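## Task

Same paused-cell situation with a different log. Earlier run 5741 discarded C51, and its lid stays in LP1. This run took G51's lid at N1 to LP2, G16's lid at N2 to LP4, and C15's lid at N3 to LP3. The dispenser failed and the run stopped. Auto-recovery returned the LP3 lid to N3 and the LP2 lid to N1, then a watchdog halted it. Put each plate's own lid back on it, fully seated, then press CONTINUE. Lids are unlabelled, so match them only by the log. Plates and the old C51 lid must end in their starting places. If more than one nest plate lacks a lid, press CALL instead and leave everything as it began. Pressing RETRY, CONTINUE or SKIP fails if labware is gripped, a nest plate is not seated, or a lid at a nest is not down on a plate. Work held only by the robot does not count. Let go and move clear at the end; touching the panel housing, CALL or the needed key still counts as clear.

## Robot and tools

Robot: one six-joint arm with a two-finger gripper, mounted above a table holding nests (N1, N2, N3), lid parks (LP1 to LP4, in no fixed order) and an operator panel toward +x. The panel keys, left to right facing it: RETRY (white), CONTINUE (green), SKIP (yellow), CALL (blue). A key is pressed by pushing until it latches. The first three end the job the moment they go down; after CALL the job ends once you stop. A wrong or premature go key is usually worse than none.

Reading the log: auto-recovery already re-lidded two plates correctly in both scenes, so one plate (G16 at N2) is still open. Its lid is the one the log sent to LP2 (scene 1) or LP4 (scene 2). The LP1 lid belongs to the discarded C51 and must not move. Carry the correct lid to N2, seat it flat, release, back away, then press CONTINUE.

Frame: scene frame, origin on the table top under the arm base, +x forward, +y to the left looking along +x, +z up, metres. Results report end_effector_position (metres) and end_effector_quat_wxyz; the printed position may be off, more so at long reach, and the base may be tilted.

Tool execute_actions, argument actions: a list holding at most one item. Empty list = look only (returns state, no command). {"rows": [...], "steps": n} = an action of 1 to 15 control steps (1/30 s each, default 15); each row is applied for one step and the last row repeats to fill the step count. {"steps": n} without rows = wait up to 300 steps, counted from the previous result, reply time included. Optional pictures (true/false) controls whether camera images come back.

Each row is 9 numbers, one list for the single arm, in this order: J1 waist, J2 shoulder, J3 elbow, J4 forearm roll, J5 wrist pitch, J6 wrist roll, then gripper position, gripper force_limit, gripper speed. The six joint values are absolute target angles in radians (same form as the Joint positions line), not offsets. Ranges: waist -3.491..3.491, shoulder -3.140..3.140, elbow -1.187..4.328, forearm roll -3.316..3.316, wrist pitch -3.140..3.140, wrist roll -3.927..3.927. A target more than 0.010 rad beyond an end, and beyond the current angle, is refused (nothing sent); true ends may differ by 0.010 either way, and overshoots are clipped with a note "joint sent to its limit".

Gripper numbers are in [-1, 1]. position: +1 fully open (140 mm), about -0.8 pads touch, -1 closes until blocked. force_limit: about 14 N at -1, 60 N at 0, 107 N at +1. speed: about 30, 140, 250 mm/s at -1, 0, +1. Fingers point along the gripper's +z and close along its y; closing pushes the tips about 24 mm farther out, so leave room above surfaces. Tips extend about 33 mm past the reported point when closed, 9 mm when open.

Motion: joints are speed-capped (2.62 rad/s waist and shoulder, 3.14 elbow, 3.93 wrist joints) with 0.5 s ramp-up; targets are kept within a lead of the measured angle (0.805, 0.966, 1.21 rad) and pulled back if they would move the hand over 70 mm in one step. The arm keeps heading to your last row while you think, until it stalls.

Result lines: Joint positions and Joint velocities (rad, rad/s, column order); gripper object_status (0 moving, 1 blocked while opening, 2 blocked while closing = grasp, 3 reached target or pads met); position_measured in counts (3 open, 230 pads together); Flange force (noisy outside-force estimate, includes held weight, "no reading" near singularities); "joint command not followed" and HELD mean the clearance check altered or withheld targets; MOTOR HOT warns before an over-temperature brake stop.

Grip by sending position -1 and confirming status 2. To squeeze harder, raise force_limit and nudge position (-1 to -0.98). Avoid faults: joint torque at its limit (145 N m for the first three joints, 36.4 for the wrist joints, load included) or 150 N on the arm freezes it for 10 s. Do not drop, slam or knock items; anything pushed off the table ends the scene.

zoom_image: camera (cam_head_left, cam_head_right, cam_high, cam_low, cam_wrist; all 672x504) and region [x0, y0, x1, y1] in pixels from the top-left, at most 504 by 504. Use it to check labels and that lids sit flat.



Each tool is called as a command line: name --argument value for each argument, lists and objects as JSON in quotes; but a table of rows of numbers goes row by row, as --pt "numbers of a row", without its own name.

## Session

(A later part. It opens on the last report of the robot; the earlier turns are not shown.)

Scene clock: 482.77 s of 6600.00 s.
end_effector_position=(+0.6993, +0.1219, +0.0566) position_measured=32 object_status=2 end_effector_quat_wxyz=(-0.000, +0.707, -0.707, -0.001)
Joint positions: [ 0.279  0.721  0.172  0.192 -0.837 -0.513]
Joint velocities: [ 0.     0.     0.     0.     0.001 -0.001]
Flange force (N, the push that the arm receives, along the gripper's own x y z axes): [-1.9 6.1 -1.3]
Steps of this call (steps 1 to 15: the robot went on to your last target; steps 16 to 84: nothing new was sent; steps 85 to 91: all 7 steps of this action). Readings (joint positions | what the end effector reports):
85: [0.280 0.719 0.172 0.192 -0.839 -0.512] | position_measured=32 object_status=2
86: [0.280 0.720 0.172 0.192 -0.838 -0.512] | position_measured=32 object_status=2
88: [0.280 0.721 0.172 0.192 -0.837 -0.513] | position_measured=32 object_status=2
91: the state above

execute_actions --actions '[{"rows": [[0.27931,0.72198,0.1723,0.19189,-0.83599,-0.51262,-1,-0.5,-0.6]], "steps": 7}]'

Scene clock: 484.97 s of 6600.00 s.
end_effector_position=(+0.6994, +0.1219, +0.0559) position_measured=32 object_status=2 end_effector_quat_wxyz=(-0.000, +0.707, -0.707, -0.001)
Joint positions: [ 0.279  0.722  0.172  0.192 -0.836 -0.513]
Joint velocities: [-0.     0.003  0.     0.     0.001 -0.   ]
Flange force (N, the push that the arm receives, along the gripper's own x y z axes): [-1.4 10.5 -31.1]
Steps of this call (steps 1 to 15: the robot went on to your last target; steps 16 to 59: nothing new was sent; steps 60 to 66: all 7 steps of this action). Readings (joint positions | what the end effector reports):
60: [0.279 0.721 0.172 0.192 -0.837 -0.513] | position_measured=32 object_status=2
61: [0.279 0.721 0.172 0.192 -0.837 -0.513] | position_measured=32 object_status=2
63: [0.279 0.722 0.172 0.192 -0.836 -0.513] | position_measured=32 object_status=2
66: the state above

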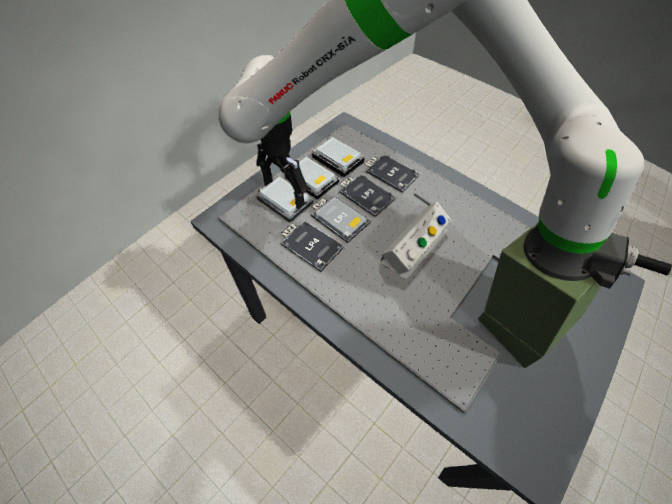

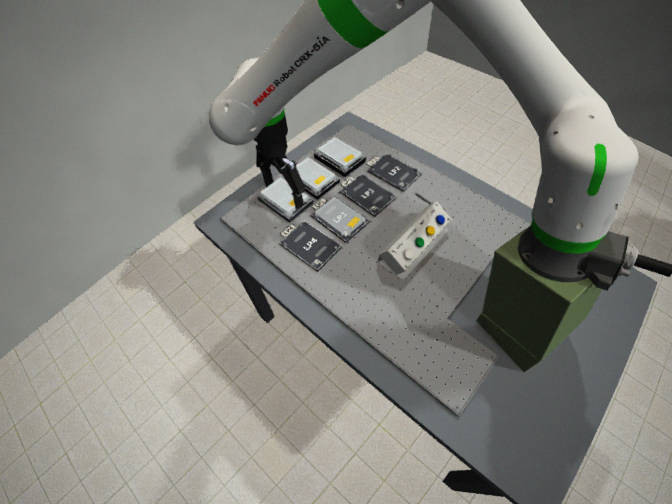

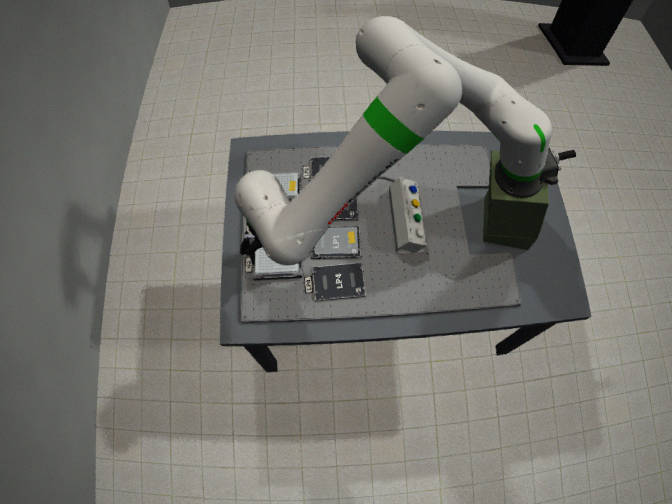

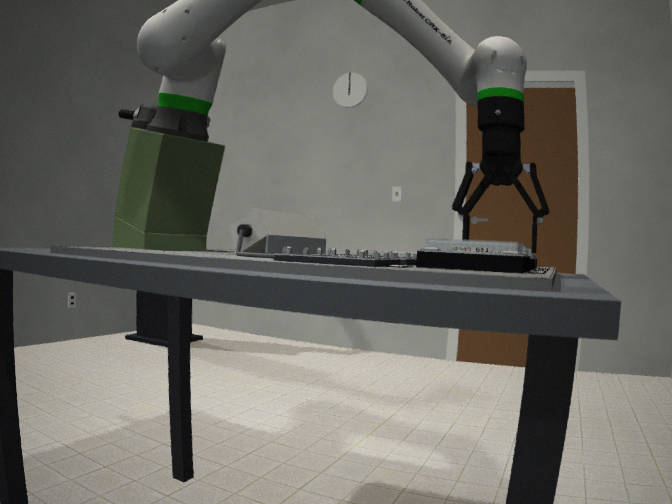

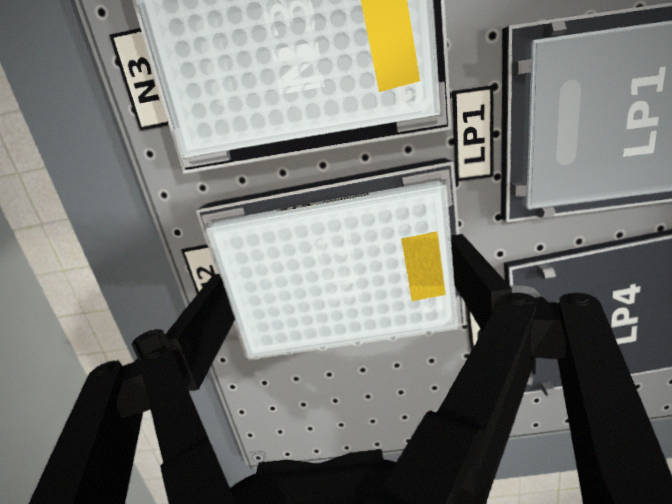

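execute_actions --actions '[{"rows": [[0.27942,0.7212,0.17226,0.1918,-0.83673,-0.51257,-1,-0.5,-0.6],[0.27942,0.7212,0.17226,0.1918,-0.83673,-0.51257,-1,-0.5,-0.6],[0.27942,0.7212,0.17226,0.1918,-0.83673,-0.51257,-1,-0.5,-0.6],[0.27942,0.7212,0.17226,0.1918,-0.83673,-0.51257,1,-0.5,-0.4],[0.27942,0.7212,0.17226,0.1918,-0.83673,-0.51257,1,-0.5,-0.4],[0.27942,0.7212,0.17226,0.1918,-0.83673,-0.51257,1,-0.5,-0.4],[0.27942,0.7212,0.17226,0.1918,-0.83673,-0.51257,1,-0.5,-0.4],[0.27942,0.7212,0.17226,0.1918,-0.83673,-0.51257,1,-0.5,-0.4],[0.27942,0.7212,0.17226,0.1918,-0.83673,-0.51257,1,-0.5,-0.4],[0.27942,0.7212,0.17226,0.1918,-0.83673,-0.51257,1,-0.5,-0.4],[0.28592,0.67549,0.16997,0.18658,-0.87936,-0.50953,1,-0.5,-0.4]], "steps": 15}]' --pictures false

execute_actions --actions '[{"steps": 8}]'

Scene clock: 500.83 s of 6600.00 s.
end_effector_position=(+0.7003, +0.1220, +0.0791) position_measured=3 object_status=0 end_effector_quat_wxyz=(-0.001, +0.707, -0.707, -0.000)
Joint positions: [ 0.284  0.685  0.171  0.188 -0.87  -0.51 ]
Joint velocities: [ 0.045 -0.331 -0.004 -0.023 -0.278  0.025]
Flange force (N, the push that the arm receives, along the gripper's own x y z axes): [-0.1 12.8 -23.4]
Steps of this call (steps 1 to 15: the robot went on to your last target; steps 16 to 90: nothing new was sent; then 12.37 s passed at rest; steps 91 to 105: all 15 steps of this action). Readings (joint positions | what the end effector reports):
91: [0.279 0.722 0.172 0.192 -0.836 -0.513] | position_measured=32 object_status=2
92: [0.279 0.722 0.172 0.192 -0.836 -0.513] | position_measured=32 object_status=2
94: [0.279 0.722 0.172 0.192 -0.836 -0.513] | position_measured=32 object_status=0
98: [0.279 0.721 0.172 0.192 -0.837 -0.513] | position_measured=15 object_status=0
105: the state above

Scene clock: 501.10 s of 6600.00 s.
end_effector_position=(+0.6997, +0.1219, +0.0852) position_measured=3 object_status=3 end_effector_quat_wxyz=(-0.001, +0.707, -0.707, -0.000)
Joint positions: [ 0.286  0.676  0.17   0.186 -0.879 -0.51 ]
Joint velocities: [ 0.     0.     0.003  0.    -0.001 -0.001]
Flange force (N, the push that the arm receives, along the gripper's own x y z axes): [-1.1 7.2 1.1]
Steps of this call (steps 1 to 8: the robot went on to your last target). Readings (joint positions | what the end effector reports):
1: [0.286 0.678 0.171 0.187 -0.877 -0.510] | position_measured=3 object_status=0
2: [0.286 0.675 0.170 0.187 -0.879 -0.510] | position_measured=3 object_status=3
4: [0.286 0.675 0.170 0.186 -0.879 -0.510] | position_measured=3 object_status=3
8: the state above

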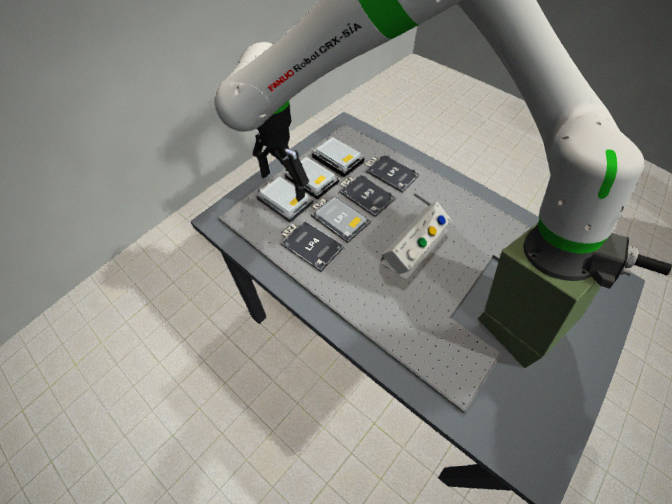

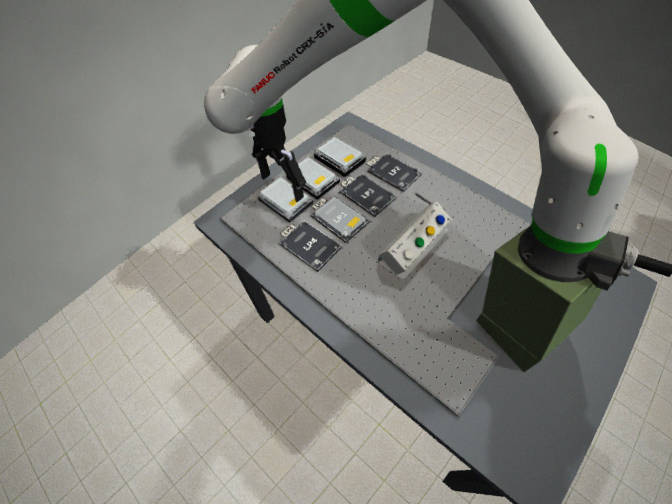

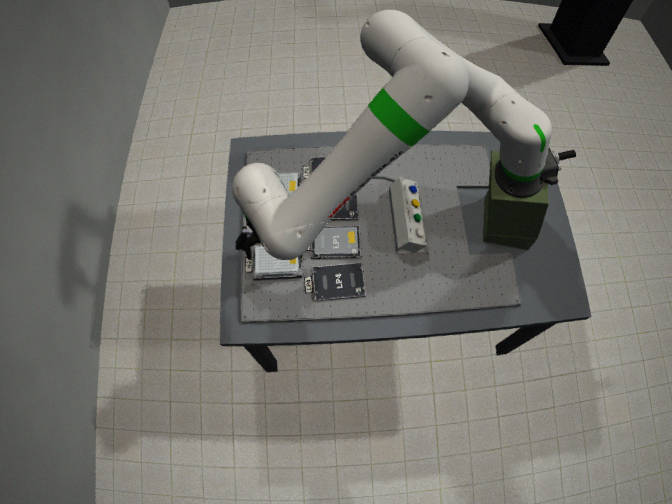

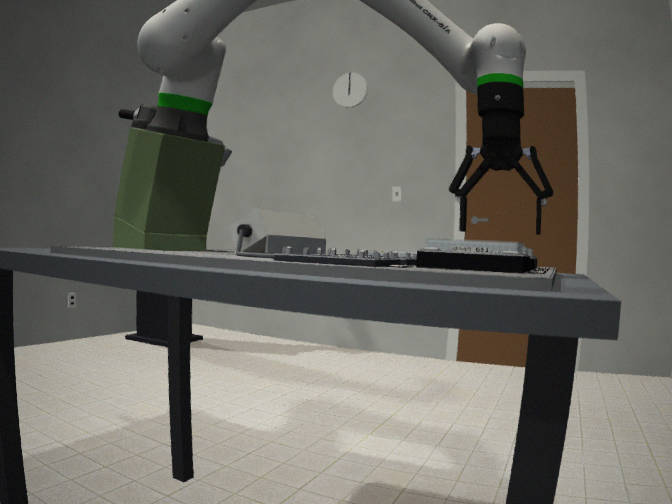

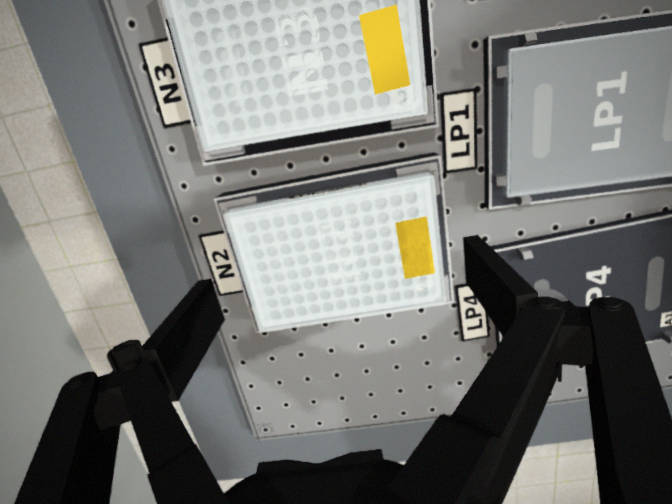

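zoom_image --camera "cam_wrist" --region '[205, 150, 465, 345]'

zoom_image --camera "cam_head_left" --region '[250, 130, 380, 230]'

zoom_image --camera "cam_low" --region '[410, 225, 560, 280]'

Region (205, 150, 465, 345) of cam_wrist's 672x504 image, scaled by 1.938, with more detail than that image has; it fills the top 378 rows of this view, and the rest is white.

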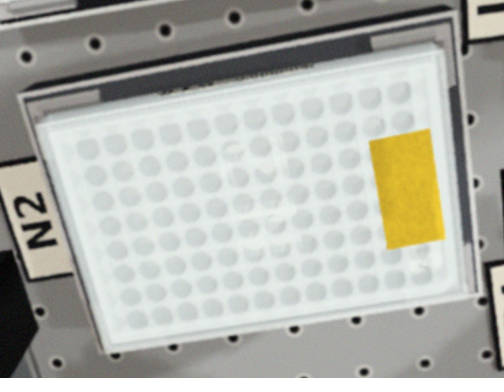

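Region (250, 130, 380, 230) of cam_head_left's 672x504 image, scaled by 3.877, with more detail than that image has; it fills the top 388 rows of this view, and the rest is white.

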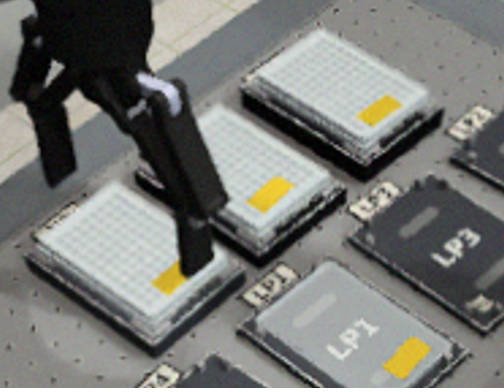

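Region (410, 225, 560, 280) of cam_low's 672x504 image, scaled by 3.360, with more detail than that image has; it fills the top 185 rows of this view, and the rest is white.

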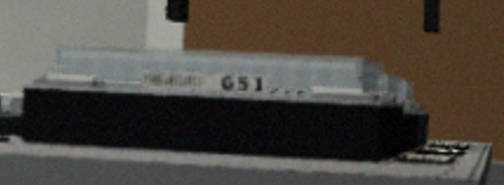

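zoom_image --camera "cam_head_right" --region '[300, 130, 375, 185]'

zoom_image --camera "cam_head_right" --region '[255, 155, 345, 225]'

zoom_image --camera "cam_low" --region '[490, 230, 550, 275]'

Region (300, 130, 375, 185) of cam_head_right's 672x504 image, scaled by 6.720, with more detail than that image has; it fills the top 370 rows of this view, and the rest is white.

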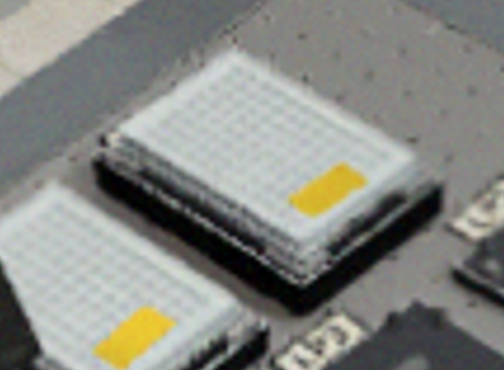

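Region (255, 155, 345, 225) of cam_head_right's 672x504 image, scaled by 5.600, with more detail than that image has.

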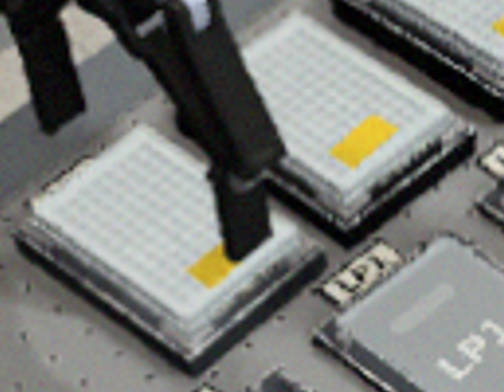

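Region (490, 230, 550, 275) of cam_low's 672x504 image, scaled by 8.400, with more detail than that image has; it fills the top 378 rows of this view, and the rest is white.

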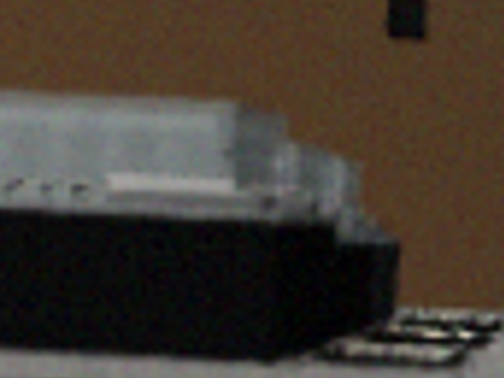

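execute_actions --actions '[{"rows": [[0.375,-0.064,-0.836,-0.009,-0.834,-0.50,1,-0.5,0],[0.375,-0.064,-0.836,-0.009,-0.834,-0.50,1,-0.5,0],[0.375,-0.064,-0.836,-0.009,-0.834,-0.50,1,-0.5,0],[0.375,-0.064,-0.836,-0.009,-0.834,-0.50,1,-0.5,0],[0.375,-0.064,-0.836,-0.009,-0.834,-0.50,1,-0.5,0],[0.375,-0.064,-0.836,-0.009,-0.834,-0.50,1,-0.5,0],[0.375,-0.064,-0.836,-0.009,-0.834,-0.50,1,-0.5,0],[0.375,-0.064,-0.836,-0.009,-0.834,-0.50,1,-0.5,0],[0.375,-0.064,-0.836,-0.009,-0.834,-0.50,-1,-0.5,0.3]], "steps": 15}]' --pictures false

execute_actions --actions '[{"steps": 30}]'

Scene clock: 572.57 s of 6600.00 s.
end_effector_position=(+0.5495, +0.0961, +0.1261) position_measured=53 object_status=0 end_effector_quat_wxyz=(+0.027, +0.706, -0.706, -0.046)
Joint positions: [ 0.32   0.389 -0.218  0.111 -0.862 -0.506]
Joint velocities: [ 0.086 -0.71  -0.97  -0.187  0.044  0.009]
Flange force (N, the push that the arm receives, along the gripper's own x y z axes): [-1.8 4.9 1.7]
Steps of this call (steps 1 to 15: the robot went on to your last target; steps 16 to 90: nothing new was sent; then 67.97 s passed at rest; steps 91 to 105: all 15 steps of this action). Readings (joint positions | what the end effector reports):
91: [0.286 0.675 0.170 0.187 -0.879 -0.510] | position_measured=3 object_status=3
92: [0.286 0.673 0.167 0.187 -0.879 -0.510] | position_measured=3 object_status=3
94: [0.288 0.654 0.142 0.182 -0.878 -0.509] | position_measured=3 object_status=3
98: [0.300 0.561 0.018 0.157 -0.873 -0.508] | position_measured=3 object_status=3
105: the state above

Scene clock: 573.57 s of 6600.00 s.
end_effector_position=(+0.2744, +0.0202, +0.1451) position_measured=232 object_status=3 end_effector_quat_wxyz=(+0.078, +0.697, -0.704, -0.111)
Joint positions: [ 0.375 -0.064 -0.836 -0.009 -0.834 -0.5  ]
Joint velocities: [-0.     0.003 -0.    -0.001 -0.     0.001]
Flange force (N, the push that the arm receives, along the gripper's own x y z axes): [-5.5 5.8 1.3]
Steps of this call (steps 1 to 30: the robot went on to your last target). Readings (joint positions | what the end effector reports):
1: [0.323 0.365 -0.250 0.105 -0.860 -0.506] | position_measured=62 object_status=0
2: [0.326 0.341 -0.283 0.098 -0.859 -0.505] | position_measured=71 object_status=0
4: [0.332 0.294 -0.347 0.086 -0.856 -0.505] | position_measured=90 object_status=0
8: [0.343 0.201 -0.474 0.061 -0.850 -0.503] | position_measured=127 object_status=0
30: the state above

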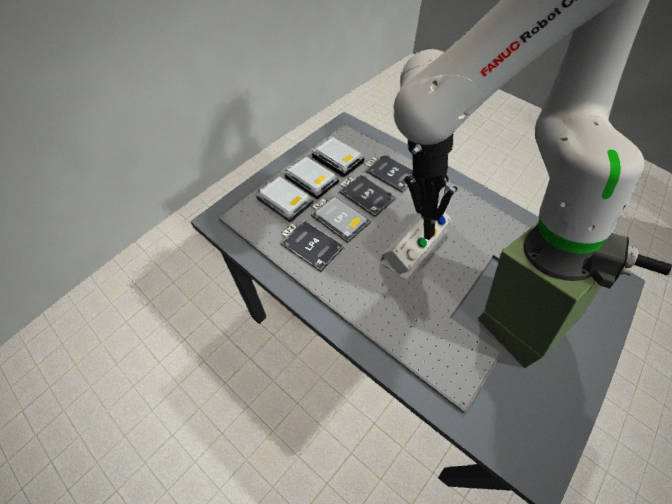

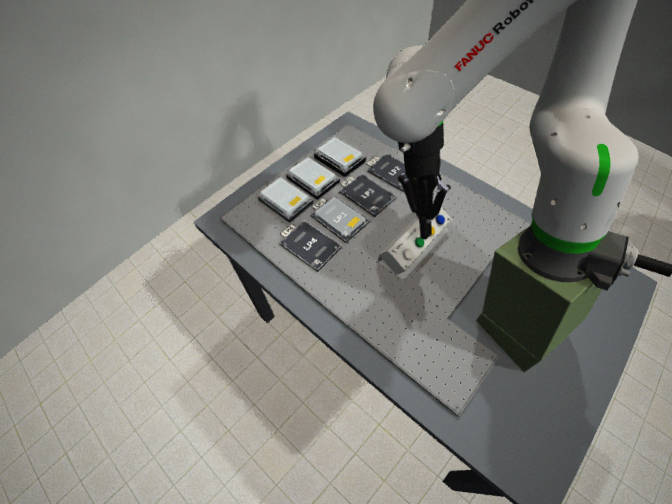

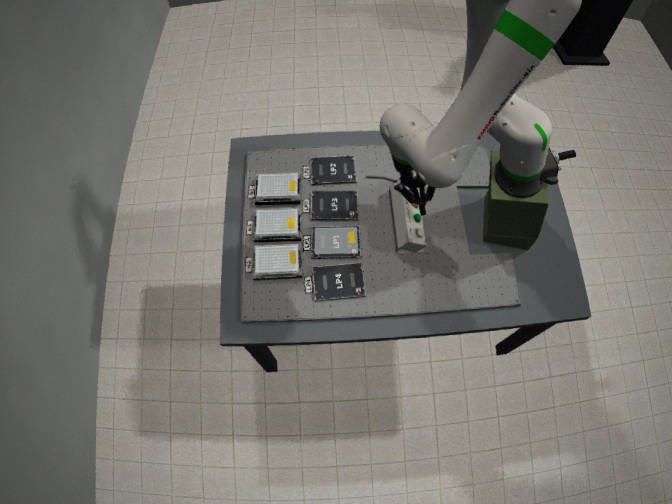

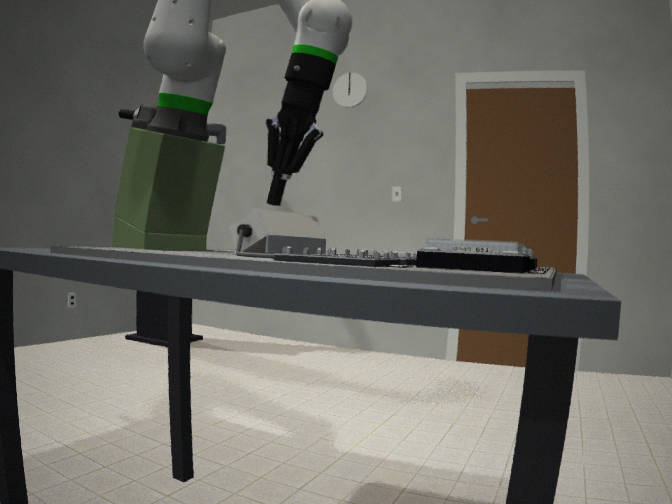

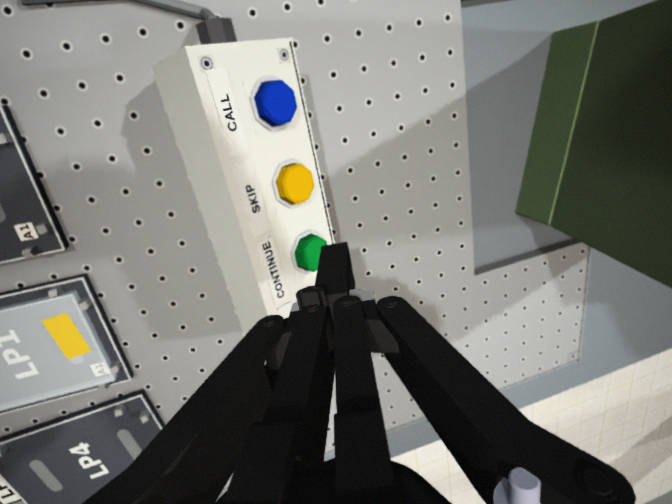

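Let me check the nests now that they're unobstructed, and the keys.

zoom_image --camera "cam_high" --region '[240, 160, 320, 285]'

zoom_image --camera "cam_head_left" --region '[250, 130, 370, 225]'

zoom_image --camera "cam_wrist" --region '[230, 60, 370, 300]'

Region (240, 160, 320, 285) of cam_high's 672x504 image, scaled by 4.032, with more detail than that image has; it fills the left 323 columns of this view, and the rest is white.

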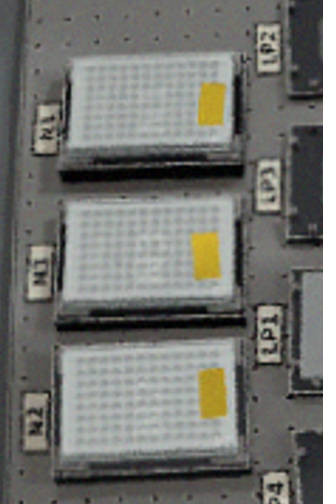

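Region (250, 130, 370, 225) of cam_head_left's 672x504 image, scaled by 4.200, with more detail than that image has; it fills the top 399 rows of this view, and the rest is white.

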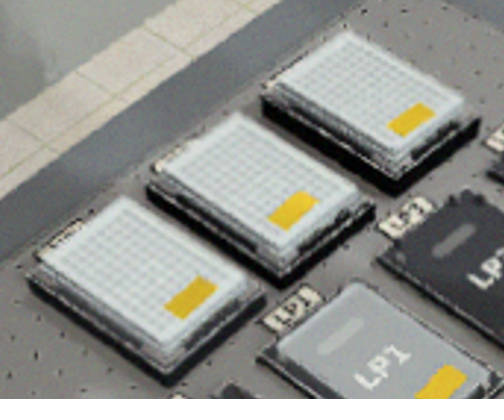

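Region (230, 60, 370, 300) of cam_wrist's 672x504 image, scaled by 2.100, with more detail than that image has; it fills the left 294 columns of this view, and the rest is white.

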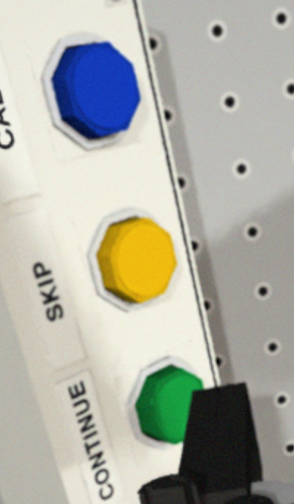

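zoom_image --camera "cam_wrist" --region '[280, 220, 360, 290]'

zoom_image --camera "cam_wrist" --region '[260, 150, 330, 215]'

zoom_image --camera "cam_wrist" --region '[240, 70, 310, 135]'

Region (280, 220, 360, 290) of cam_wrist's 672x504 image, scaled by 6.300, with more detail than that image has; it fills the top 441 rows of this view, and the rest is white.

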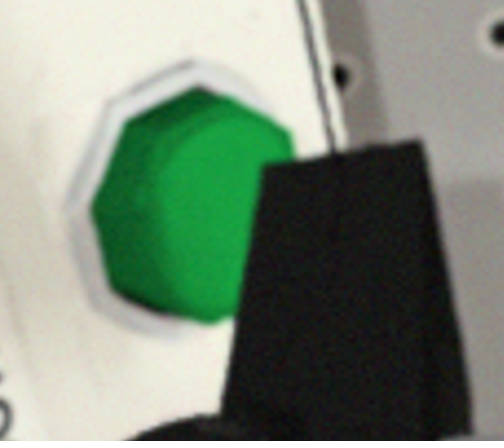

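Region (260, 150, 330, 215) of cam_wrist's 672x504 image, scaled by 7.200, with more detail than that image has; it fills the top 468 rows of this view, and the rest is white.

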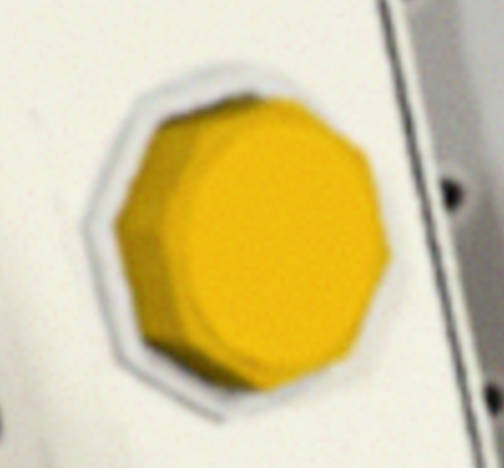

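Region (240, 70, 310, 135) of cam_wrist's 672x504 image, scaled by 7.200, with more detail than that image has; it fills the top 468 rows of this view, and the rest is white.

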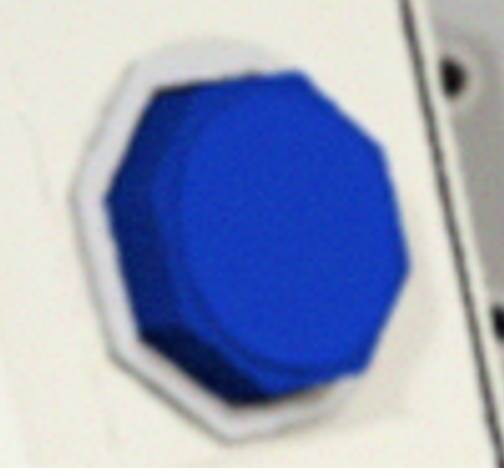

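execute_actions --actions '[{"rows": [[0.37162,0.11243,-0.75386,-0.0068,-0.83253,-0.49435,-1,-0.5,0.3],[0.37162,0.11243,-0.75386,-0.0068,-0.83253,-0.49435,-1,-0.5,0.3],[0.37162,0.11243,-0.75386,-0.0068,-0.83253,-0.49435,-1,-0.5,0.3],[0.37162,0.11243,-0.75386,-0.0068,-0.83253,-0.49435,-1,-0.5,0.3],[0.37162,0.11243,-0.75386,-0.0068,-0.83253,-0.49435,-1,-0.5,0.3],[0.37162,0.11243,-0.75386,-0.0068,-0.83253,-0.49435,-1,-0.5,0.3],[0.37162,0.11243,-0.75386,-0.0068,-0.83253,-0.49435,-1,-0.5,0.3],[0.37162,0.11243,-0.75386,-0.0068,-0.83253,-0.49435,-1,-0.5,0.3],[0.37162,0.11243,-0.75386,-0.0068,-0.83253,-0.49435,-1,-0.5,0.3],[0.37162,0.11243,-0.75386,-0.0068,-0.83253,-0.49435,-1,-0.5,0.3],[0.3704,0.11595,-0.75255,-0.0066,-0.83033,-0.4933,-1,-0.5,0.3],[0.36925,0.11947,-0.75124,-0.00639,-0.82812,-0.49224,-1,-0.5,0.3],[0.36806,0.12299,-0.74993,-0.00619,-0.82592,-0.49119,-1,-0.5,0.3],[0.36687,0.12651,-0.74862,-0.00598,-0.82372,-0.49013,-1,-0.5,0.3]], "steps": 15}]' --pictures false

execute_actions --actions '[{"steps": 6}]'

Scene clock: 630.50 s of 6600.00 s.
end_effector_position=(+0.2785, +0.0248, +0.1148) position_measured=232 object_status=3 end_effector_quat_wxyz=(+0.122, +0.696, -0.696, -0.123)
Joint positions: [ 0.368  0.123 -0.75  -0.006 -0.826 -0.491]
Joint velocities: [-0.033  0.101  0.038  0.006  0.062  0.029]
Flange force (N, the push that the arm receives, along the gripper's own x y z axes): [-0.6 3.5 -1.1]
Steps of this call (steps 1 to 15: the robot went on to your last target; steps 16 to 90: nothing new was sent; then 53.43 s passed at rest; steps 91 to 105: all 15 steps of this action). Readings (joint positions | what the end effector reports):
91: [0.375 -0.064 -0.836 -0.009 -0.834 -0.500] | position_measured=232 object_status=3
92: [0.375 -0.062 -0.835 -0.009 -0.834 -0.500] | position_measured=232 object_status=3
94: [0.375 -0.041 -0.825 -0.009 -0.834 -0.499] | position_measured=232 object_status=3
98: [0.373 0.060 -0.778 -0.008 -0.833 -0.496] | position_measured=232 object_status=3
105: the state above

Scene clock: 630.70 s of 6600.00 s.
end_effector_position=(+0.2789, +0.0248, +0.1139) position_measured=232 object_status=3 end_effector_quat_wxyz=(+0.122, +0.696, -0.696, -0.123)
Joint positions: [ 0.367  0.126 -0.749 -0.006 -0.824 -0.49 ]
Joint velocities: [-0.     0.001  0.     0.     0.    -0.   ]
Flange force (N, the push that the arm receives, along the gripper's own x y z axes): [-5.5 6.3 -2.8]
Steps of this call (steps 1 to 6: the robot went on to your last target). Readings (joint positions | what the end effector reports):
1: [0.367 0.126 -0.749 -0.006 -0.824 -0.490] | position_measured=232 object_status=3
2: [0.367 0.126 -0.749 -0.006 -0.824 -0.490] | position_measured=232 object_status=3
4: [0.367 0.126 -0.749 -0.006 -0.824 -0.490] | position_measured=232 object_status=3
6: the state above

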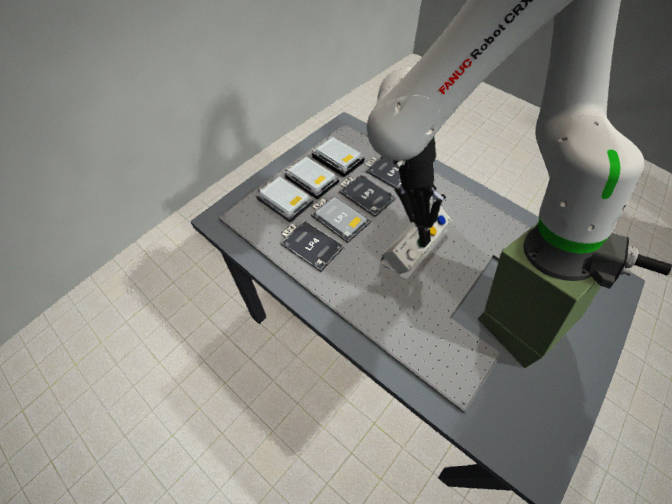

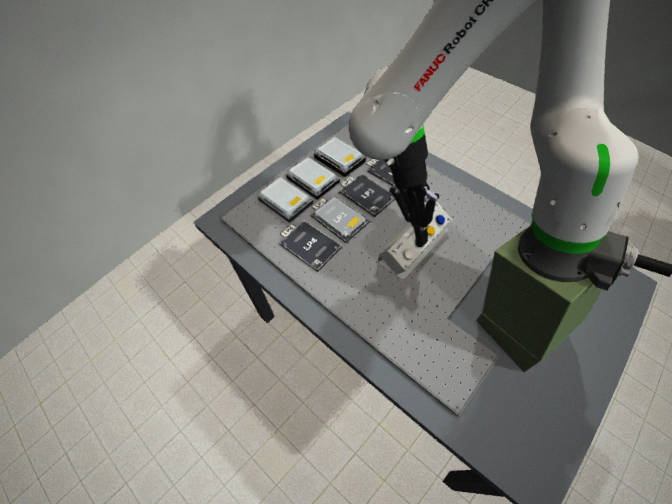

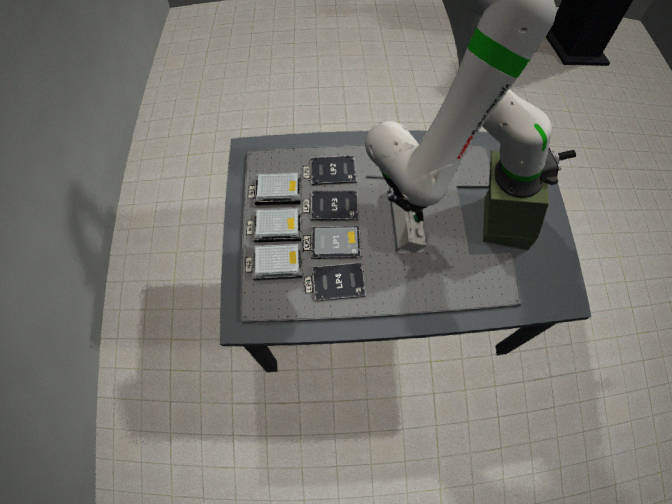

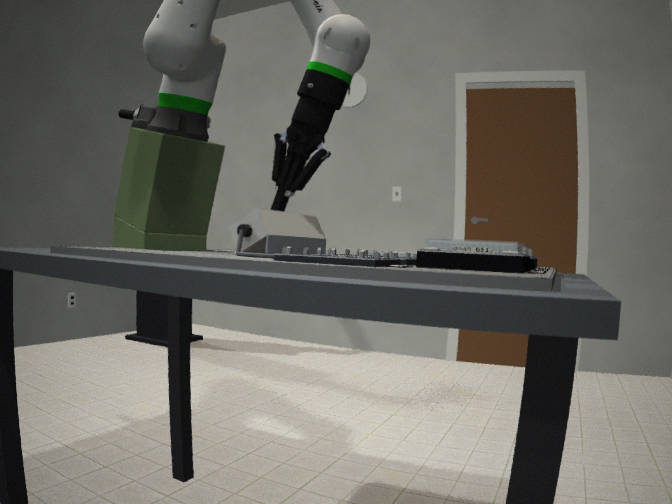

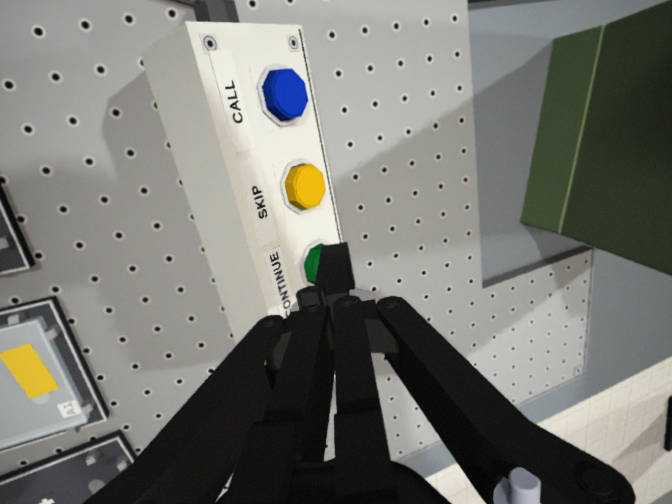

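The tip is over the green key. Pressing in small steps now.

execute_actions --actions '[{"rows": [[0.36628,0.12827,-0.74797,-0.00588,-0.82262,-0.4896,-1,-0.5,0.3],[0.36568,0.13003,-0.74731,-0.00578,-0.82152,-0.48908,-1,-0.5,0.3],[0.36509,0.13179,-0.74666,-0.00567,-0.82042,-0.48855,-1,-0.5,0.3],[0.3645,0.13355,-0.746,-0.00557,-0.81931,-0.48802,-1,-0.5,0.3],[0.3639,0.13531,-0.74535,-0.00547,-0.81821,-0.48749,-1,-0.5,0.3]], "steps": 9}]' --pictures false

Scene clock: 635.57 s of 6600.00 s.
end_effector_position=(+0.2801, +0.0247, +0.1116) position_measured=232 object_status=3 end_effector_quat_wxyz=(+0.122, +0.696, -0.696, -0.123)
Joint positions: [ 0.364  0.135 -0.745 -0.005 -0.818 -0.487]
Joint velocities: [-0.    -0.002 -0.     0.001 -0.001 -0.   ]
Flange force (N, the push that the arm receives, along the gripper's own x y z axes): no reading
The task's run ended inside this call: 3 steps that you had sent did not run.
Steps of this call (steps 1 to 15: the robot went on to your last target; steps 16 to 90: nothing new was sent; then 1.67 s passed at rest; steps 91 to 96: the first 6 steps of this action). Readings (joint positions | what the end effector reports):
91: [0.367 0.127 -0.749 -0.006 -0.824 -0.490] | position_measured=232 object_status=3
92: [0.367 0.127 -0.748 -0.006 -0.823 -0.490] | position_measured=232 object_status=3
94: [0.366 0.130 -0.747 -0.006 -0.821 -0.489] | position_measured=232 object_status=3
96: [0.364 0.134 -0.746 -0.006 -0.819 -0.488] | position_measured=232 object_status=3
The task's run has ended: the event that ends the task has happened.

finished_scene --scene 2

The scene is finished: the task was done.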